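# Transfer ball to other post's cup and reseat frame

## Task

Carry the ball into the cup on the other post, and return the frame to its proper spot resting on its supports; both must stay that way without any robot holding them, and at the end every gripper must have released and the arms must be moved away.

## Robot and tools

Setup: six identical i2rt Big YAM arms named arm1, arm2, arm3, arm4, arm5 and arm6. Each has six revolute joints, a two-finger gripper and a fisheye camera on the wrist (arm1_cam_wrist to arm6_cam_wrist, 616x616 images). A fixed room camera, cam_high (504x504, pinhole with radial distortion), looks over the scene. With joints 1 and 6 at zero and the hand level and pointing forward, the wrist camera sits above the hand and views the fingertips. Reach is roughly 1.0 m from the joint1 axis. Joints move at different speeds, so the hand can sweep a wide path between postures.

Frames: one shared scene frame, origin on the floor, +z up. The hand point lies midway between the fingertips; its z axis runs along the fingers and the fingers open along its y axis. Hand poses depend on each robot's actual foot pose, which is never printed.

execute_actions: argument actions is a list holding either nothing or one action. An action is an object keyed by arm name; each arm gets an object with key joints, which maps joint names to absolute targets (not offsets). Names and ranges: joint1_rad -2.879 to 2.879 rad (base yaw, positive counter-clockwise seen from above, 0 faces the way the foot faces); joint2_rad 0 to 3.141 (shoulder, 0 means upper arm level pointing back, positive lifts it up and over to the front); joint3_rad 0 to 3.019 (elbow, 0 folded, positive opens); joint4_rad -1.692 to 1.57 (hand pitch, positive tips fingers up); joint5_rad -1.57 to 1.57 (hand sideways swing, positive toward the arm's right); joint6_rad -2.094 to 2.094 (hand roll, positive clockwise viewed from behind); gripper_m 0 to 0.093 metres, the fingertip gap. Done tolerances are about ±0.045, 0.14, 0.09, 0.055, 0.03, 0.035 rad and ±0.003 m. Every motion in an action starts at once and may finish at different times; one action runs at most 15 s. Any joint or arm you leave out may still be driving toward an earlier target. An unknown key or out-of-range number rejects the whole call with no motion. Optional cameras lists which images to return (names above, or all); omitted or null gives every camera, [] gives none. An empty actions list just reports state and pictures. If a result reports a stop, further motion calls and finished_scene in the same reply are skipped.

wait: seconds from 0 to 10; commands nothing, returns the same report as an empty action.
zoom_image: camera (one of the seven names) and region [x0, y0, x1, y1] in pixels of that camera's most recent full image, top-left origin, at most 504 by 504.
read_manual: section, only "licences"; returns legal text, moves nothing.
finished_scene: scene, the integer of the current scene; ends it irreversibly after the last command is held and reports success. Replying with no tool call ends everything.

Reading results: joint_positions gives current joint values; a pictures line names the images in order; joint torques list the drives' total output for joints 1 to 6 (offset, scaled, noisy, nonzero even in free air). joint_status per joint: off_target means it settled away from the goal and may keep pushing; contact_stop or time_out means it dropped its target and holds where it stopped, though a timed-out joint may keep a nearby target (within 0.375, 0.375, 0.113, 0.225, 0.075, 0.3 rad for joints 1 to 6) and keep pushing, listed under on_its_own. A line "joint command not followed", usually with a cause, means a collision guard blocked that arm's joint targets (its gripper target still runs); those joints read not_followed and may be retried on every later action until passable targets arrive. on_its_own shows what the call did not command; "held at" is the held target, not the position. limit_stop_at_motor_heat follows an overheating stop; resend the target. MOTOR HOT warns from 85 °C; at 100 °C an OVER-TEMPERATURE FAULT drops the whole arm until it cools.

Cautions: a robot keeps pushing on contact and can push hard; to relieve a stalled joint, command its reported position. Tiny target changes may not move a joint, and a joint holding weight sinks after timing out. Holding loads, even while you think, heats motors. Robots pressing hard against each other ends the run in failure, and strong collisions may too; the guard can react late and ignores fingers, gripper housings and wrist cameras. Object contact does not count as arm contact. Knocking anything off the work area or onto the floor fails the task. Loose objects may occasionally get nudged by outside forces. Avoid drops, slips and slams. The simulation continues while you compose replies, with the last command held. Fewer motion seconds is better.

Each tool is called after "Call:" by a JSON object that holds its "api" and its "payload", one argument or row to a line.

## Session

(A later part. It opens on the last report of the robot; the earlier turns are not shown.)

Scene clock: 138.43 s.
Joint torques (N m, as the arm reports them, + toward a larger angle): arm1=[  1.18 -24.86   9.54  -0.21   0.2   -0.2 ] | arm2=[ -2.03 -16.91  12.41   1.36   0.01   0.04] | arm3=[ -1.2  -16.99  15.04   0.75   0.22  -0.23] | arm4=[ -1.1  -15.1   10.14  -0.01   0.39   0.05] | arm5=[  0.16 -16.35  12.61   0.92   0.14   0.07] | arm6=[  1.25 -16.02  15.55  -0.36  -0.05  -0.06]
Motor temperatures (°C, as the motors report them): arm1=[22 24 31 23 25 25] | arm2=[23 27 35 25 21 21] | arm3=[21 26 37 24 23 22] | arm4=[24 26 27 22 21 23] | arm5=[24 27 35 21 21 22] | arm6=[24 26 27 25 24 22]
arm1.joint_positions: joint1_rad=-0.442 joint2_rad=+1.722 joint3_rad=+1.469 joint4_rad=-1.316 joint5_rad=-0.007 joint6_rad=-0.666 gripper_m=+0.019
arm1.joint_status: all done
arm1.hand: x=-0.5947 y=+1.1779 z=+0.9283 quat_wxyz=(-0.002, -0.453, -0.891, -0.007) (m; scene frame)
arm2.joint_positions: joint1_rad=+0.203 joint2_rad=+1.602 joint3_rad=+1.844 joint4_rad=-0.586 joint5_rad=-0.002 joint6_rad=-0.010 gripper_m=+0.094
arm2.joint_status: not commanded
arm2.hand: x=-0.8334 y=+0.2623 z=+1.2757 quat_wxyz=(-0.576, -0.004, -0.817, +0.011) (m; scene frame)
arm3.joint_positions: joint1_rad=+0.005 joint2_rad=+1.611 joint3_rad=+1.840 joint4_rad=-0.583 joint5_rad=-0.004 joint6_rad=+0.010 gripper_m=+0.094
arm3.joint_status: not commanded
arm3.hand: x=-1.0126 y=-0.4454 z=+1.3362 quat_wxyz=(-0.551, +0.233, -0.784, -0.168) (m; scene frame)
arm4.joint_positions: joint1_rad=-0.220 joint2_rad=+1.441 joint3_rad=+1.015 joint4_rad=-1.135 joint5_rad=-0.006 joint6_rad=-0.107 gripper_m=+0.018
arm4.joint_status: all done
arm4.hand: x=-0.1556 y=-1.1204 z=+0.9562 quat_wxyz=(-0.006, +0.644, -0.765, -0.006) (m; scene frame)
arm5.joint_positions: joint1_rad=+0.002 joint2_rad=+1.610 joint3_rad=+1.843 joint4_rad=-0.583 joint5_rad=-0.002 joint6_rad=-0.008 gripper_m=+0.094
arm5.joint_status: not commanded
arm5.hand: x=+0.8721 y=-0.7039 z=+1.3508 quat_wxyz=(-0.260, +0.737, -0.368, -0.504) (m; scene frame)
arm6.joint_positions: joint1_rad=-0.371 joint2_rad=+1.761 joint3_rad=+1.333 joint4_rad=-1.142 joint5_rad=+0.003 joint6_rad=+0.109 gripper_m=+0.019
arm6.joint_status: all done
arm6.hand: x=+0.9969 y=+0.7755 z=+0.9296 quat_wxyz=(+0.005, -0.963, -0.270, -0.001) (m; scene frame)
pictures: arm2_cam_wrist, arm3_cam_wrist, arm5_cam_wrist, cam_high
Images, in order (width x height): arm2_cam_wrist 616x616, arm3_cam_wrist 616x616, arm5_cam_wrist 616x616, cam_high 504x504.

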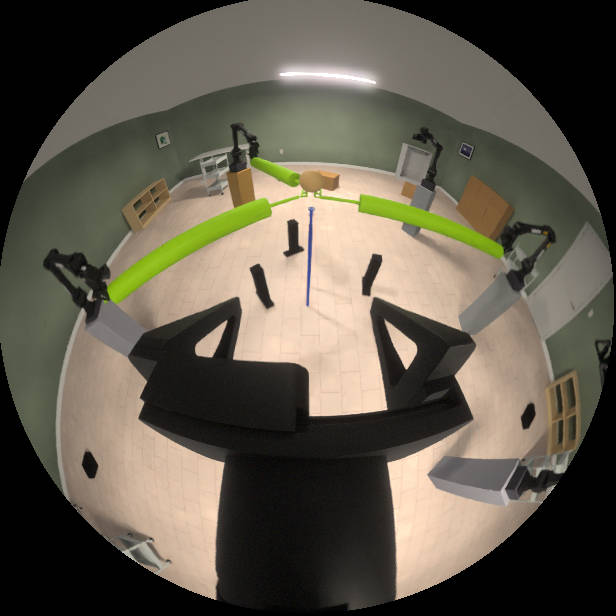

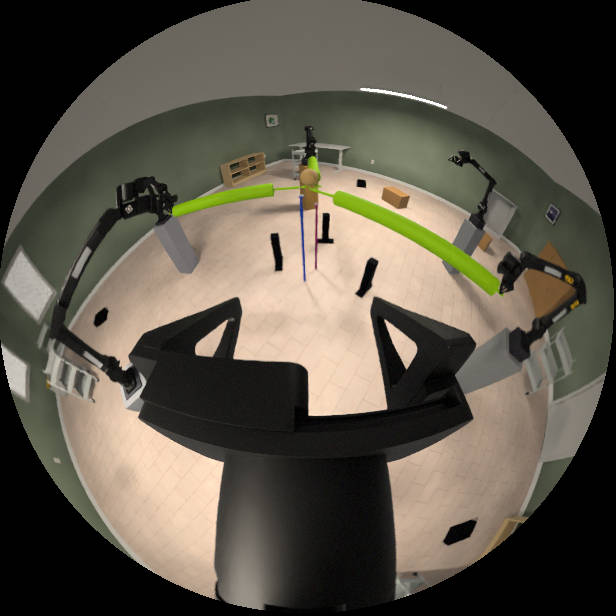

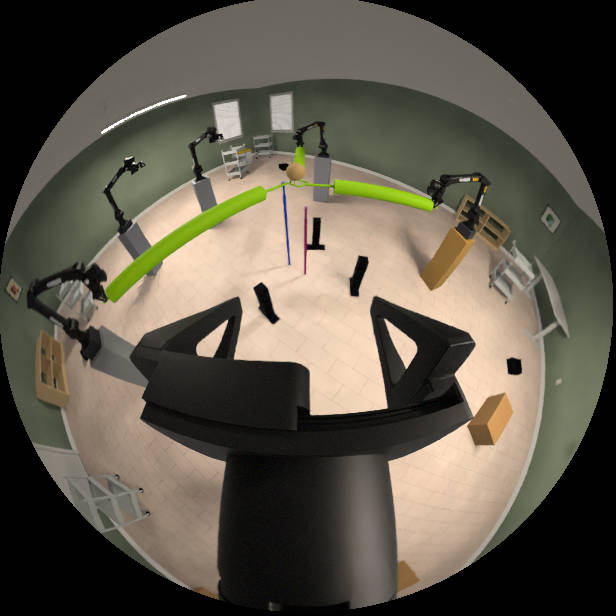

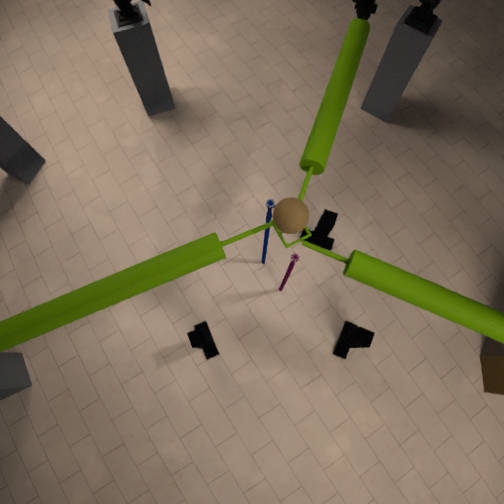

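Call:
{"api": "execute_actions", "payload": {
  "actions": [
    {"arm1":{"joints":{"joint1_rad":-0.566,"joint2_rad":1.655,"joint3_rad":1.545,"joint4_rad":-1.335,"joint6_rad":-0.79}},"arm4":{"joints":{"joint1_rad":-0.076,"joint2_rad":1.36,"joint3_rad":0.998,"joint6_rad":0.055}},"arm6":{"joints":{"joint1_rad":-0.414,"joint2_rad":1.83,"joint3_rad":1.573,"joint4_rad":-1.215,"joint6_rad":0.04}}}
  ],
  "cameras": []
}}

Call:
{"api": "execute_actions", "payload": {
  "actions": [
    {"arm1":{"joints":{"joint1_rad":-0.674,"joint2_rad":1.715,"joint3_rad":1.58,"joint4_rad":-1.342,"joint6_rad":-0.898}},"arm4":{"joints":{"joint1_rad":0.074,"joint2_rad":1.355,"joint3_rad":0.992,"joint6_rad":0.205}},"arm6":{"joints":{"joint1_rad":-0.469,"joint2_rad":1.95,"joint3_rad":1.76,"joint4_rad":-1.28,"joint6_rad":-0.014}}}
  ],
  "cameras": ["arm2_cam_wrist","arm3_cam_wrist","arm5_cam_wrist"]
}}

Call:
{"api": "zoom_image", "payload": {
  "camera": "arm2_cam_wrist",
  "region": [270, 150, 350, 230]
}}

Call:
{"api": "zoom_image", "payload": {
  "camera": "arm5_cam_wrist",
  "region": [255, 145, 335, 225]
}}

Call:
{"api": "zoom_image", "payload": {
  "camera": "arm3_cam_wrist",
  "region": [270, 150, 350, 230]
}}

Scene clock: 148.83 s.
Joint torques (N m, as the arm reports them, + toward a larger angle): arm1=[  0.93 -25.73  12.57  -0.2    0.45  -0.25] | arm2=[ -2.1  -18.04  12.52   1.45  -0.01   0.04] | arm3=[ -1.18 -17.03  15.05   0.75   0.22  -0.23] | arm4=[ -1.55 -14.2    9.27   0.01   0.75   0.01] | arm5=[ -0.2  -16.18  12.48   1.07   0.11   0.08] | arm6=[  1.58 -19.14  16.71  -0.47  -0.09  -0.1 ]
Motor temperatures (°C, as the motors report them): arm1=[22 25 31 23 25 25] | arm2=[23 27 36 25 21 21] | arm3=[21 26 37 24 23 22] | arm4=[24 26 27 22 21 23] | arm5=[24 28 35 21 21 22] | arm6=[24 26 29 25 24 22]
arm1.joint_positions: joint1_rad=-0.554 joint2_rad=+1.720 joint3_rad=+1.474 joint4_rad=-1.316 joint5_rad=-0.012 joint6_rad=-0.779 gripper_m=+0.019
arm1.joint_status: all done
arm1.hand: x=-0.6518 y=+1.1817 z=+0.9308 quat_wxyz=(-0.006, -0.453, -0.891, -0.004) (m; scene frame)
arm2.joint_positions: joint1_rad=+0.203 joint2_rad=+1.602 joint3_rad=+1.844 joint4_rad=-0.586 joint5_rad=-0.002 joint6_rad=-0.010 gripper_m=+0.094
arm2.joint_status: not commanded
arm2.hand: x=-0.8334 y=+0.2623 z=+1.2757 quat_wxyz=(-0.576, -0.004, -0.817, +0.011) (m; scene frame)
arm3.joint_positions: joint1_rad=+0.005 joint2_rad=+1.611 joint3_rad=+1.840 joint4_rad=-0.583 joint5_rad=-0.004 joint6_rad=+0.010 gripper_m=+0.094
arm3.joint_status: not commanded
arm3.hand: x=-1.0126 y=-0.4454 z=+1.3362 quat_wxyz=(-0.551, +0.233, -0.784, -0.168) (m; scene frame)
arm4.joint_positions: joint1_rad=-0.061 joint2_rad=+1.395 joint3_rad=+0.988 joint4_rad=-1.135 joint5_rad=-0.012 joint6_rad=+0.052 gripper_m=+0.018
arm4.joint_status: all done
arm4.hand: x=-0.2186 y=-1.1180 z=+0.9631 quat_wxyz=(-0.010, +0.644, -0.765, -0.015) (m; scene frame)
arm5.joint_positions: joint1_rad=+0.002 joint2_rad=+1.610 joint3_rad=+1.843 joint4_rad=-0.583 joint5_rad=-0.002 joint6_rad=-0.008 gripper_m=+0.094
arm5.joint_status: not commanded
arm5.hand: x=+0.8721 y=-0.7039 z=+1.3508 quat_wxyz=(-0.260, +0.737, -0.368, -0.504) (m; scene frame)
arm6.joint_positions: joint1_rad=-0.434 joint2_rad=+1.868 joint3_rad=+1.502 joint4_rad=-1.202 joint5_rad=+0.005 joint6_rad=+0.047 gripper_m=+0.019
arm6.joint_status: all done
arm6.hand: x=+0.9391 y=+0.7754 z=+0.9341 quat_wxyz=(+0.005, -0.963, -0.270, +0.000) (m; scene frame)
pictures: none
No camera images: the call's "cameras" was empty. Leave "cameras" out to get every camera's image.

Scene clock: 149.73 s.
Joint torques (N m, as the arm reports them, + toward a larger angle): arm1=[  0.24 -23.83  12.14  -0.46   0.52  -0.31] | arm2=[ -1.77 -17.24  12.6    1.45  -0.04   0.03] | arm3=[ -1.16 -16.98  15.05   0.76   0.22  -0.24] | arm4=[ -1.53 -14.73   9.56  -0.12   0.69   0.05] | arm5=[  0.08 -16.1   12.33   1.02   0.07   0.02] | arm6=[  1.64 -20.39  17.34  -0.12   0.02  -0.11]
Motor temperatures (°C, as the motors report them): arm1=[22 25 31 23 25 25] | arm2=[23 27 36 25 21 21] | arm3=[21 26 37 24 23 22] | arm4=[24 26 27 22 21 23] | arm5=[24 28 35 21 21 22] | arm6=[24 26 29 25 24 22]
arm1.joint_positions: joint1_rad=-0.658 joint2_rad=+1.759 joint3_rad=+1.512 joint4_rad=-1.322 joint5_rad=-0.014 joint6_rad=-0.884 gripper_m=+0.019
arm1.joint_status: all done
arm1.hand: x=-0.7074 y=+1.1803 z=+0.9252 quat_wxyz=(-0.006, -0.453, -0.892, -0.007) (m; scene frame)
arm2.joint_positions: joint1_rad=+0.203 joint2_rad=+1.602 joint3_rad=+1.844 joint4_rad=-0.586 joint5_rad=-0.002 joint6_rad=-0.010 gripper_m=+0.094
arm2.joint_status: not commanded
arm2.hand: x=-0.8334 y=+0.2623 z=+1.2757 quat_wxyz=(-0.576, -0.004, -0.817, +0.011) (m; scene frame)
arm3.joint_positions: joint1_rad=+0.005 joint2_rad=+1.611 joint3_rad=+1.840 joint4_rad=-0.583 joint5_rad=-0.004 joint6_rad=+0.010 gripper_m=+0.094
arm3.joint_status: not commanded
arm3.hand: x=-1.0126 y=-0.4454 z=+1.3362 quat_wxyz=(-0.551, +0.233, -0.784, -0.168) (m; scene frame)
arm4.joint_positions: joint1_rad=+0.086 joint2_rad=+1.394 joint3_rad=+0.977 joint4_rad=-1.131 joint5_rad=-0.011 joint6_rad=+0.200 gripper_m=+0.018
arm4.joint_status: all done
arm4.hand: x=-0.2744 y=-1.1190 z=+0.9590 quat_wxyz=(-0.007, +0.644, -0.765, -0.013) (m; scene frame)
arm5.joint_positions: joint1_rad=+0.002 joint2_rad=+1.610 joint3_rad=+1.843 joint4_rad=-0.583 joint5_rad=-0.002 joint6_rad=-0.008 gripper_m=+0.094
arm5.joint_status: not commanded
arm5.hand: x=+0.8721 y=-0.7039 z=+1.3508 quat_wxyz=(-0.260, +0.737, -0.368, -0.504) (m; scene frame)
arm6.joint_positions: joint1_rad=-0.485 joint2_rad=+1.992 joint3_rad=+1.685 joint4_rad=-1.266 joint5_rad=+0.003 joint6_rad=-0.005 gripper_m=+0.019
arm6.joint_status: all done
arm6.hand: x=+0.8838 y=+0.7745 z=+0.9311 quat_wxyz=(+0.005, -0.963, -0.270, -0.003) (m; scene frame)
pictures: arm2_cam_wrist, arm3_cam_wrist, arm5_cam_wrist
Images, in order (width x height): arm2_cam_wrist 616x616, arm3_cam_wrist 616x616, arm5_cam_wrist 616x616.

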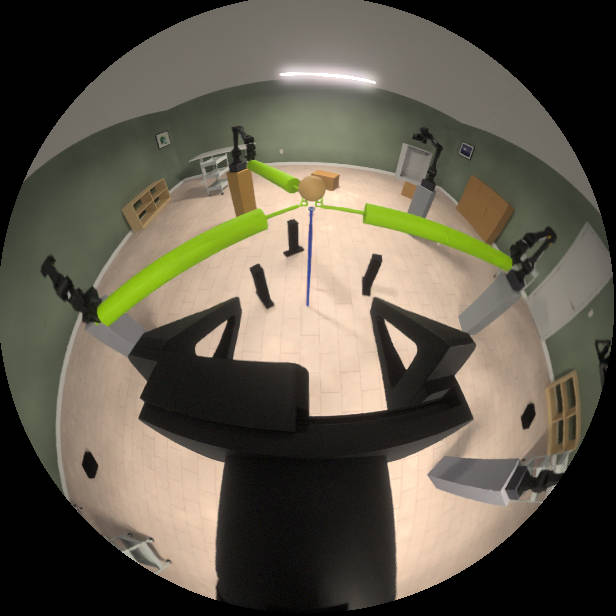

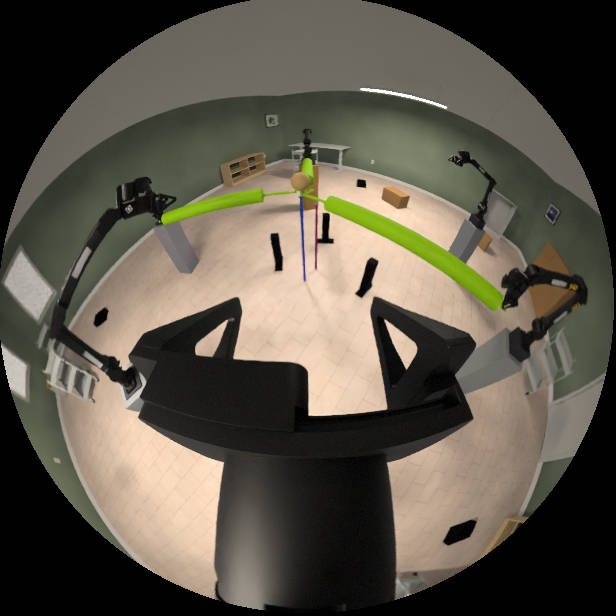

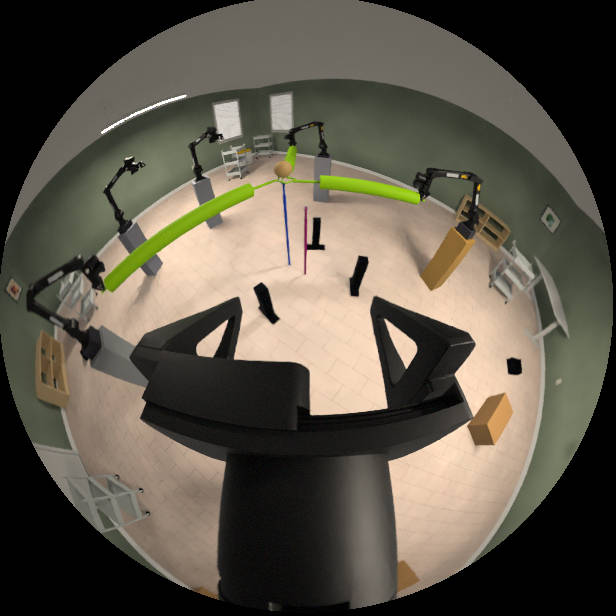

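Region (270, 150, 350, 230) of arm2_cam_wrist's 616x616 image, scaled by 6.300, with more detail than that image has.

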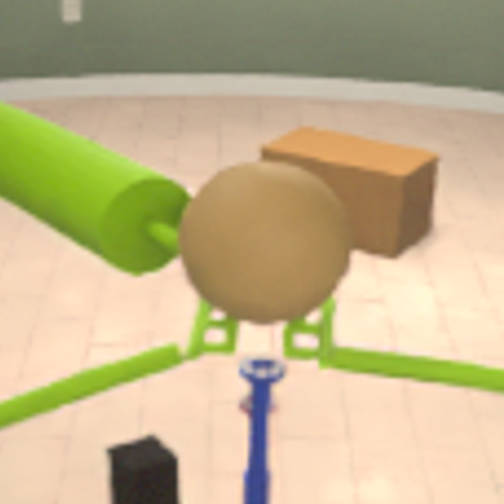

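Region (255, 145, 335, 225) of arm5_cam_wrist's 616x616 image, scaled by 6.300, with more detail than that image has.

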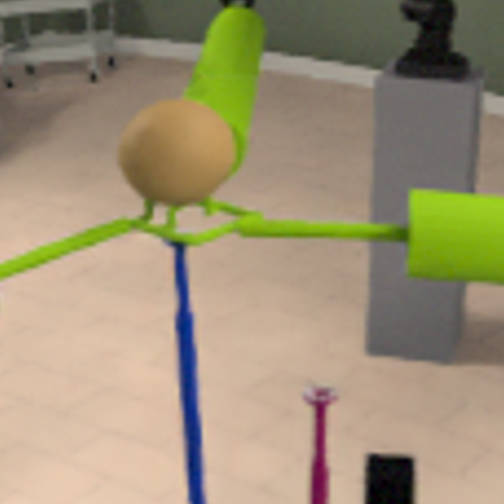

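Region (270, 150, 350, 230) of arm3_cam_wrist's 616x616 image, scaled by 6.300, with more detail than that image has.

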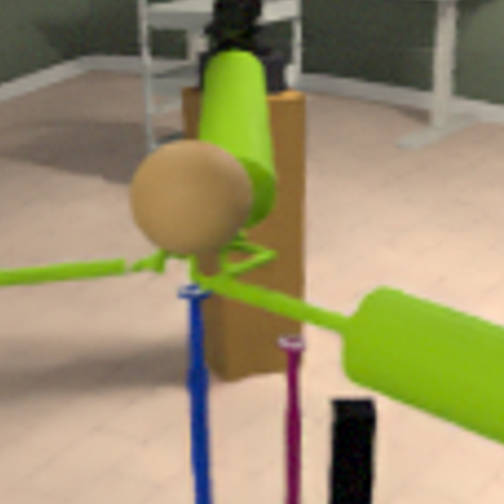

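Call:
{"api": "execute_actions", "payload": {
  "actions": [
    {"arm1":{"joints":{"joint2_rad":1.735,"joint3_rad":1.476,"joint4_rad":-1.22}},"arm4":{"joints":{"joint1_rad":0.085,"joint2_rad":1.425,"joint3_rad":0.918,"joint4_rad":-1.003}},"arm6":{"joints":{"joint2_rad":1.99,"joint3_rad":1.687,"joint4_rad":-1.17}}}
  ],
  "cameras": ["arm2_cam_wrist","arm3_cam_wrist","arm5_cam_wrist"]
}}

Call:
{"api": "zoom_image", "payload": {
  "camera": "arm2_cam_wrist",
  "region": [270, 150, 350, 230]
}}

Call:
{"api": "zoom_image", "payload": {
  "camera": "arm5_cam_wrist",
  "region": [255, 145, 335, 225]
}}

Call:
{"api": "zoom_image", "payload": {
  "camera": "arm3_cam_wrist",
  "region": [270, 150, 350, 230]
}}

Scene clock: 155.77 s.
Joint torques (N m, as the arm reports them, + toward a larger angle): arm1=[  1.21 -25.13   8.59   0.67   0.39  -0.3 ] | arm2=[ -2.08 -17.62  12.49   1.44  -0.03   0.06] | arm3=[ -1.2  -17.02  15.04   0.75   0.22  -0.23] | arm4=[ -0.76 -14.1    8.85   0.68   0.81   0.05] | arm5=[  0.04 -16.21  12.54   1.09   0.08   0.05] | arm6=[  0.05 -22.73  12.36   1.63  -0.05  -0.1 ]
Motor temperatures (°C, as the motors report them): arm1=[22 25 32 23 25 25] | arm2=[23 27 36 25 21 21] | arm3=[21 26 38 24 23 22] | arm4=[24 26 28 22 21 23] | arm5=[24 28 36 21 21 22] | arm6=[24 27 30 25 24 22]
arm1.joint_positions: joint1_rad=-0.659 joint2_rad=+1.786 joint3_rad=+1.454 joint4_rad=-1.217 joint5_rad=-0.011 joint6_rad=-0.886 gripper_m=+0.019
arm1.joint_status: all done
arm1.hand: x=-0.7092 y=+1.1757 z=+0.8900 quat_wxyz=(-0.007, -0.452, -0.892, +0.003) (m; scene frame)
arm2.joint_positions: joint1_rad=+0.203 joint2_rad=+1.602 joint3_rad=+1.844 joint4_rad=-0.586 joint5_rad=-0.002 joint6_rad=-0.010 gripper_m=+0.094
arm2.joint_status: not commanded
arm2.hand: x=-0.8334 y=+0.2623 z=+1.2757 quat_wxyz=(-0.576, -0.004, -0.817, +0.011) (m; scene frame)
arm3.joint_positions: joint1_rad=+0.005 joint2_rad=+1.611 joint3_rad=+1.840 joint4_rad=-0.583 joint5_rad=-0.004 joint6_rad=+0.010 gripper_m=+0.094
arm3.joint_status: not commanded
arm3.hand: x=-1.0126 y=-0.4454 z=+1.3362 quat_wxyz=(-0.551, +0.233, -0.784, -0.168) (m; scene frame)
arm4.joint_positions: joint1_rad=+0.087 joint2_rad=+1.457 joint3_rad=+0.905 joint4_rad=-1.009 joint5_rad=-0.013 joint6_rad=+0.200 gripper_m=+0.018
arm4.joint_status: all done
arm4.hand: x=-0.2746 y=-1.1216 z=+0.9129 quat_wxyz=(-0.002, +0.644, -0.765, -0.009) (m; scene frame)
arm5.joint_positions: joint1_rad=+0.002 joint2_rad=+1.610 joint3_rad=+1.843 joint4_rad=-0.583 joint5_rad=-0.002 joint6_rad=-0.008 gripper_m=+0.094
arm5.joint_status: not commanded
arm5.hand: x=+0.8721 y=-0.7039 z=+1.3508 quat_wxyz=(-0.260, +0.737, -0.368, -0.504) (m; scene frame)
arm6.joint_positions: joint1_rad=-0.481 joint2_rad=+2.035 joint3_rad=+1.659 joint4_rad=-1.200 joint5_rad=+0.004 joint6_rad=-0.005 gripper_m=+0.019
arm6.joint_status: all done
arm6.hand: x=+0.8814 y=+0.7709 z=+0.8964 quat_wxyz=(+0.006, -0.962, -0.272, -0.004) (m; scene frame)
pictures: arm2_cam_wrist, arm3_cam_wrist, arm5_cam_wrist
Images, in order (width x height): arm2_cam_wrist 616x616, arm3_cam_wrist 616x616, arm5_cam_wrist 616x616.

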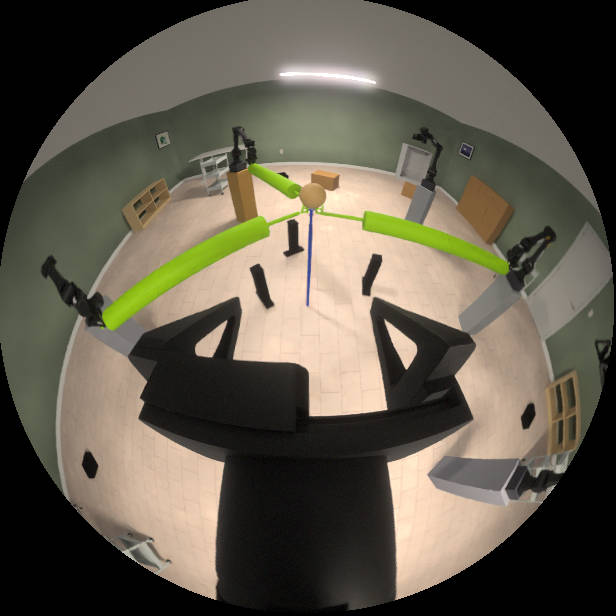

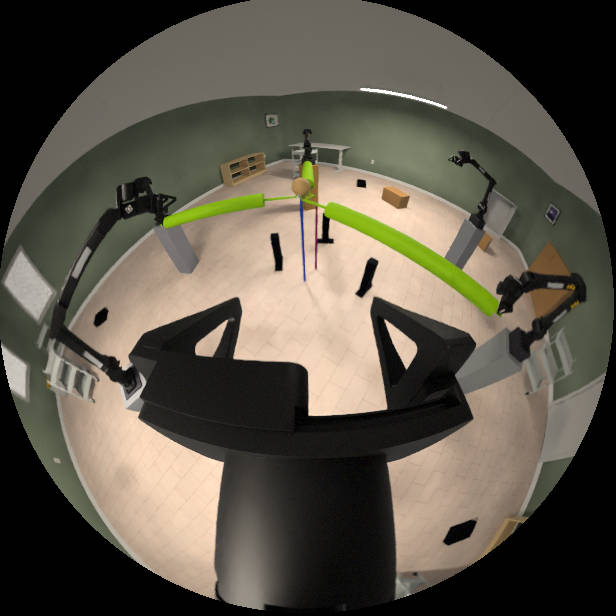

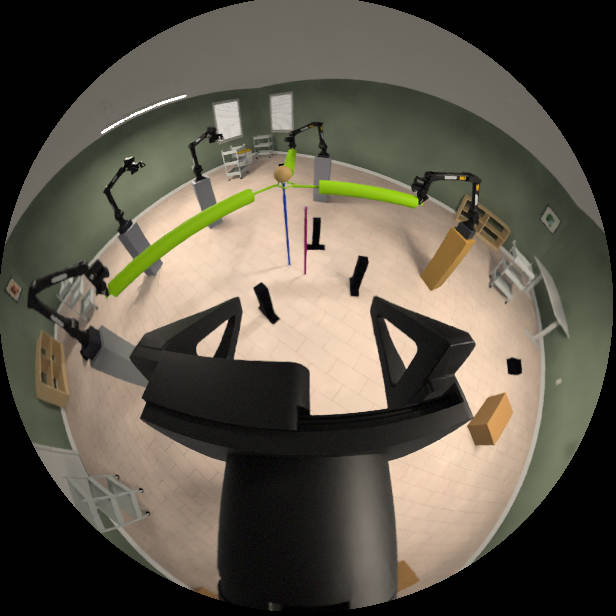

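Region (270, 150, 350, 230) of arm2_cam_wrist's 616x616 image, scaled by 6.300, with more detail than that image has.

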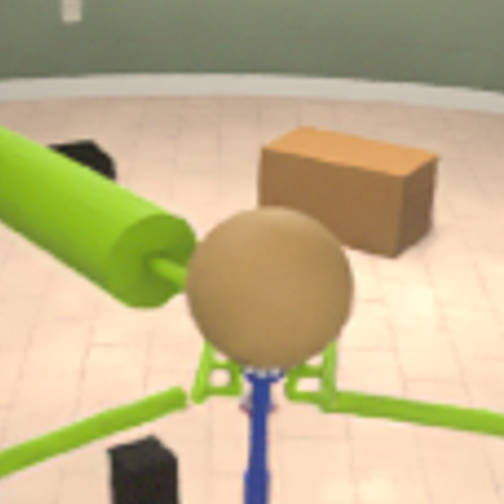

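Region (255, 145, 335, 225) of arm5_cam_wrist's 616x616 image, scaled by 6.300, with more detail than that image has.

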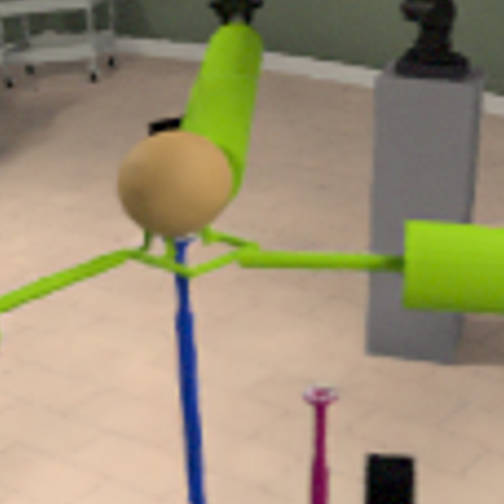

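Region (270, 150, 350, 230) of arm3_cam_wrist's 616x616 image, scaled by 6.300, with more detail than that image has.

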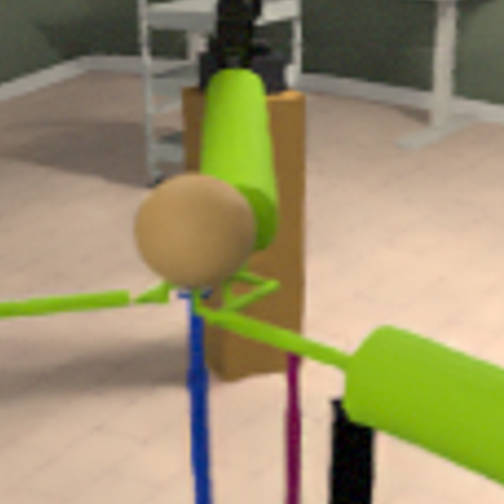

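Call:
{"api": "execute_actions", "payload": {
  "actions": [
    {"arm1":{"joints":{"joint4_rad":-1.25}},"arm4":{"joints":{"joint4_rad":-0.975}},"arm6":{"joints":{"joint1_rad":-0.492,"joint4_rad":-1.195}}}
  ],
  "cameras": []
}}

Call:
{"api": "execute_actions", "payload": {
  "actions": [
    {"arm1":{"joints":{"joint2_rad":1.75,"joint3_rad":1.404,"joint4_rad":-1.142}},"arm4":{"joints":{"joint2_rad":1.482,"joint3_rad":0.873,"joint4_rad":-0.895}},"arm6":{"joints":{"joint2_rad":2.017,"joint3_rad":1.635,"joint4_rad":-1.1}}}
  ],
  "cameras": ["arm2_cam_wrist","arm5_cam_wrist"]
}}

Call:
{"api": "zoom_image", "payload": {
  "camera": "arm2_cam_wrist",
  "region": [270, 150, 350, 230]
}}

Call:
{"api": "zoom_image", "payload": {
  "camera": "arm5_cam_wrist",
  "region": [255, 145, 335, 225]
}}

Scene clock: 161.83 s.
Joint torques (N m, as the arm reports them, + toward a larger angle): arm1=[  0.87 -25.06   9.12  -0.52   0.2   -0.28] | arm2=[ -2.   -17.55  12.56   1.44  -0.03   0.07] | arm3=[ -1.22 -17.06  15.06   0.75   0.22  -0.23] | arm4=[ -0.78 -14.26   9.09   1.15   0.81   0.04] | arm5=[ -0.34 -16.24  12.61   1.03   0.11   0.07] | arm6=[ -0.38 -21.11  12.18   0.49  -0.02  -0.03]
Motor temperatures (°C, as the motors report them): arm1=[22 25 31 23 25 25] | arm2=[23 27 36 25 21 21] | arm3=[21 26 38 24 23 22] | arm4=[24 26 27 22 22 23] | arm5=[24 28 36 21 21 22] | arm6=[24 28 29 25 24 22]
arm1.joint_positions: joint1_rad=-0.660 joint2_rad=+1.786 joint3_rad=+1.454 joint4_rad=-1.224 joint5_rad=-0.005 joint6_rad=-0.887 gripper_m=+0.019
arm1.joint_status: all done
arm1.hand: x=-0.7106 y=+1.1780 z=+0.8900 quat_wxyz=(-0.003, -0.452, -0.892, +0.000) (m; scene frame)
arm2.joint_positions: joint1_rad=+0.203 joint2_rad=+1.602 joint3_rad=+1.844 joint4_rad=-0.586 joint5_rad=-0.002 joint6_rad=-0.010 gripper_m=+0.094
arm2.joint_status: not commanded
arm2.hand: x=-0.8334 y=+0.2623 z=+1.2757 quat_wxyz=(-0.576, -0.004, -0.817, +0.011) (m; scene frame)
arm3.joint_positions: joint1_rad=+0.005 joint2_rad=+1.611 joint3_rad=+1.840 joint4_rad=-0.583 joint5_rad=-0.004 joint6_rad=+0.010 gripper_m=+0.094
arm3.joint_status: not commanded
arm3.hand: x=-1.0126 y=-0.4454 z=+1.3362 quat_wxyz=(-0.551, +0.233, -0.784, -0.168) (m; scene frame)
arm4.joint_positions: joint1_rad=+0.087 joint2_rad=+1.457 joint3_rad=+0.901 joint4_rad=-0.990 joint5_rad=-0.013 joint6_rad=+0.200 gripper_m=+0.018
arm4.joint_status: all done
arm4.hand: x=-0.2747 y=-1.1188 z=+0.9117 quat_wxyz=(-0.006, +0.644, -0.765, -0.014) (m; scene frame)
arm5.joint_positions: joint1_rad=+0.002 joint2_rad=+1.610 joint3_rad=+1.843 joint4_rad=-0.583 joint5_rad=-0.002 joint6_rad=-0.008 gripper_m=+0.094
arm5.joint_status: not commanded
arm5.hand: x=+0.8721 y=-0.7039 z=+1.3508 quat_wxyz=(-0.260, +0.737, -0.368, -0.504) (m; scene frame)
arm6.joint_positions: joint1_rad=-0.488 joint2_rad=+2.035 joint3_rad=+1.659 joint4_rad=-1.203 joint5_rad=+0.003 joint6_rad=-0.008 gripper_m=+0.019
arm6.joint_status: all done
arm6.hand: x=+0.8800 y=+0.7747 z=+0.8964 quat_wxyz=(+0.006, -0.963, -0.270, -0.005) (m; scene frame)
pictures: none
No camera images: the call's "cameras" was empty. Leave "cameras" out to get every camera's image.

Scene clock: 162.60 s.
Joint torques (N m, as the arm reports them, + toward a larger angle): arm1=[  1.11 -23.11   8.31   0.86   0.23  -0.26] | arm2=[ -1.92 -18.06  12.38   1.38  -0.02   0.02] | arm3=[ -1.18 -16.99  15.05   0.75   0.22  -0.23] | arm4=[ -0.77 -13.35   7.81   0.84   0.81   0.03] | arm5=[  0.49 -16.29  12.52   1.11   0.11   0.05] | arm6=[ -0.77 -19.78  11.49   1.69  -0.06  -0.06]
Motor temperatures (°C, as the motors report them): arm1=[22 25 31 23 25 25] | arm2=[23 27 36 25 21 21] | arm3=[21 26 38 24 23 22] | arm4=[24 26 27 22 22 23] | arm5=[24 28 36 21 21 22] | arm6=[24 28 29 25 24 22]
arm1.joint_positions: joint1_rad=-0.660 joint2_rad=+1.787 joint3_rad=+1.390 joint4_rad=-1.144 joint5_rad=-0.008 joint6_rad=-0.887 gripper_m=+0.019
arm1.joint_status: all done
arm1.hand: x=-0.7089 y=+1.1825 z=+0.8672 quat_wxyz=(-0.006, -0.452, -0.892, +0.008) (m; scene frame)
arm2.joint_positions: joint1_rad=+0.203 joint2_rad=+1.602 joint3_rad=+1.844 joint4_rad=-0.586 joint5_rad=-0.002 joint6_rad=-0.010 gripper_m=+0.094
arm2.joint_status: not commanded
arm2.hand: x=-0.8334 y=+0.2623 z=+1.2757 quat_wxyz=(-0.576, -0.004, -0.817, +0.011) (m; scene frame)
arm3.joint_positions: joint1_rad=+0.005 joint2_rad=+1.611 joint3_rad=+1.840 joint4_rad=-0.583 joint5_rad=-0.004 joint6_rad=+0.010 gripper_m=+0.094
arm3.joint_status: not commanded
arm3.hand: x=-1.0126 y=-0.4454 z=+1.3362 quat_wxyz=(-0.551, +0.233, -0.784, -0.168) (m; scene frame)
arm4.joint_positions: joint1_rad=+0.087 joint2_rad=+1.502 joint3_rad=+0.870 joint4_rad=-0.901 joint5_rad=-0.013 joint6_rad=+0.200 gripper_m=+0.018
arm4.joint_status: all done
arm4.hand: x=-0.2747 y=-1.1147 z=+0.8860 quat_wxyz=(-0.010, +0.644, -0.765, -0.019) (m; scene frame)
arm5.joint_positions: joint1_rad=+0.002 joint2_rad=+1.610 joint3_rad=+1.843 joint4_rad=-0.583 joint5_rad=-0.002 joint6_rad=-0.008 gripper_m=+0.094
arm5.joint_status: not commanded
arm5.hand: x=+0.8721 y=-0.7039 z=+1.3508 quat_wxyz=(-0.260, +0.737, -0.368, -0.504) (m; scene frame)
arm6.joint_positions: joint1_rad=-0.491 joint2_rad=+2.047 joint3_rad=+1.612 joint4_rad=-1.135 joint5_rad=+0.003 joint6_rad=-0.010 gripper_m=+0.019
arm6.joint_status: all done
arm6.hand: x=+0.8816 y=+0.7777 z=+0.8734 quat_wxyz=(+0.005, -0.963, -0.270, -0.001) (m; scene frame)
pictures: arm2_cam_wrist, arm5_cam_wrist
Images, in order (width x height): arm2_cam_wrist 616x616, arm5_cam_wrist 616x616.

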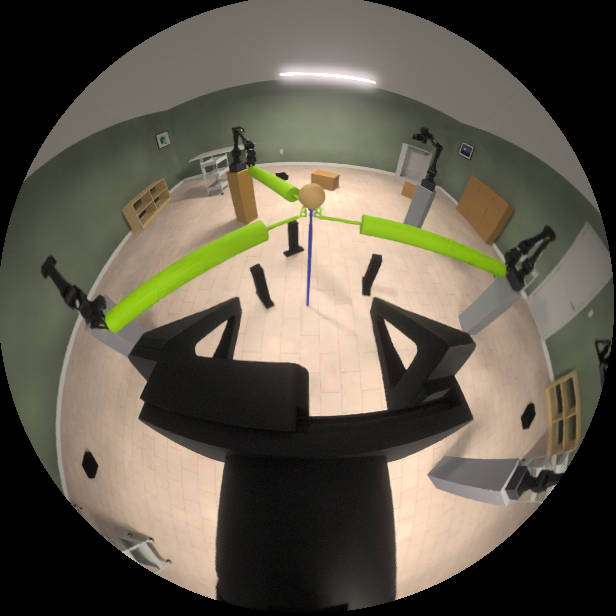

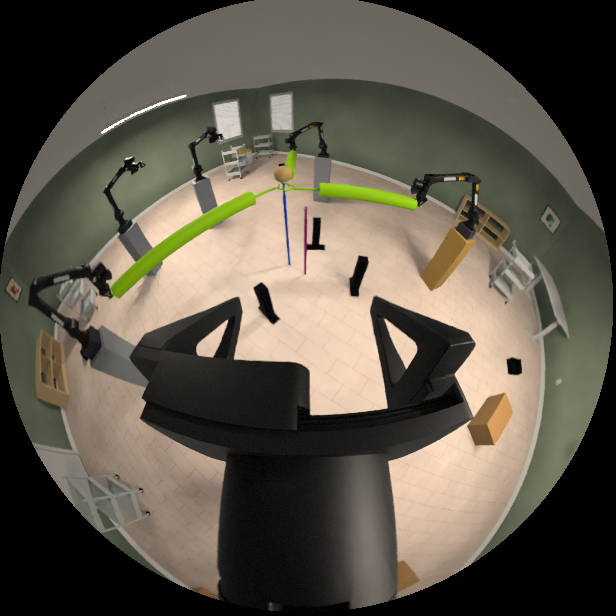

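Region (270, 150, 350, 230) of arm2_cam_wrist's 616x616 image, scaled by 6.300, with more detail than that image has.

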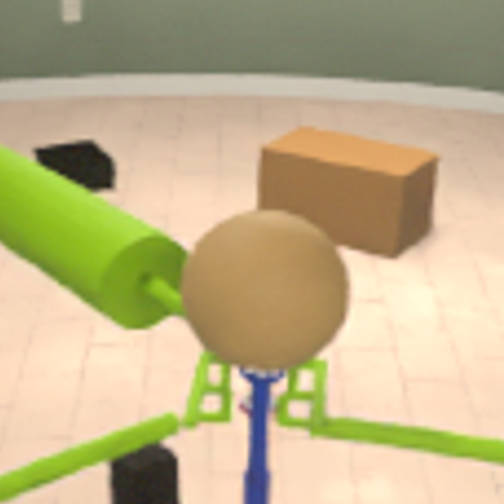

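Region (255, 145, 335, 225) of arm5_cam_wrist's 616x616 image, scaled by 6.300, with more detail than that image has.

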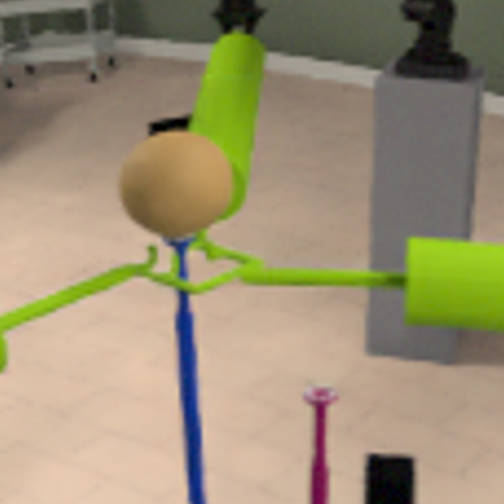

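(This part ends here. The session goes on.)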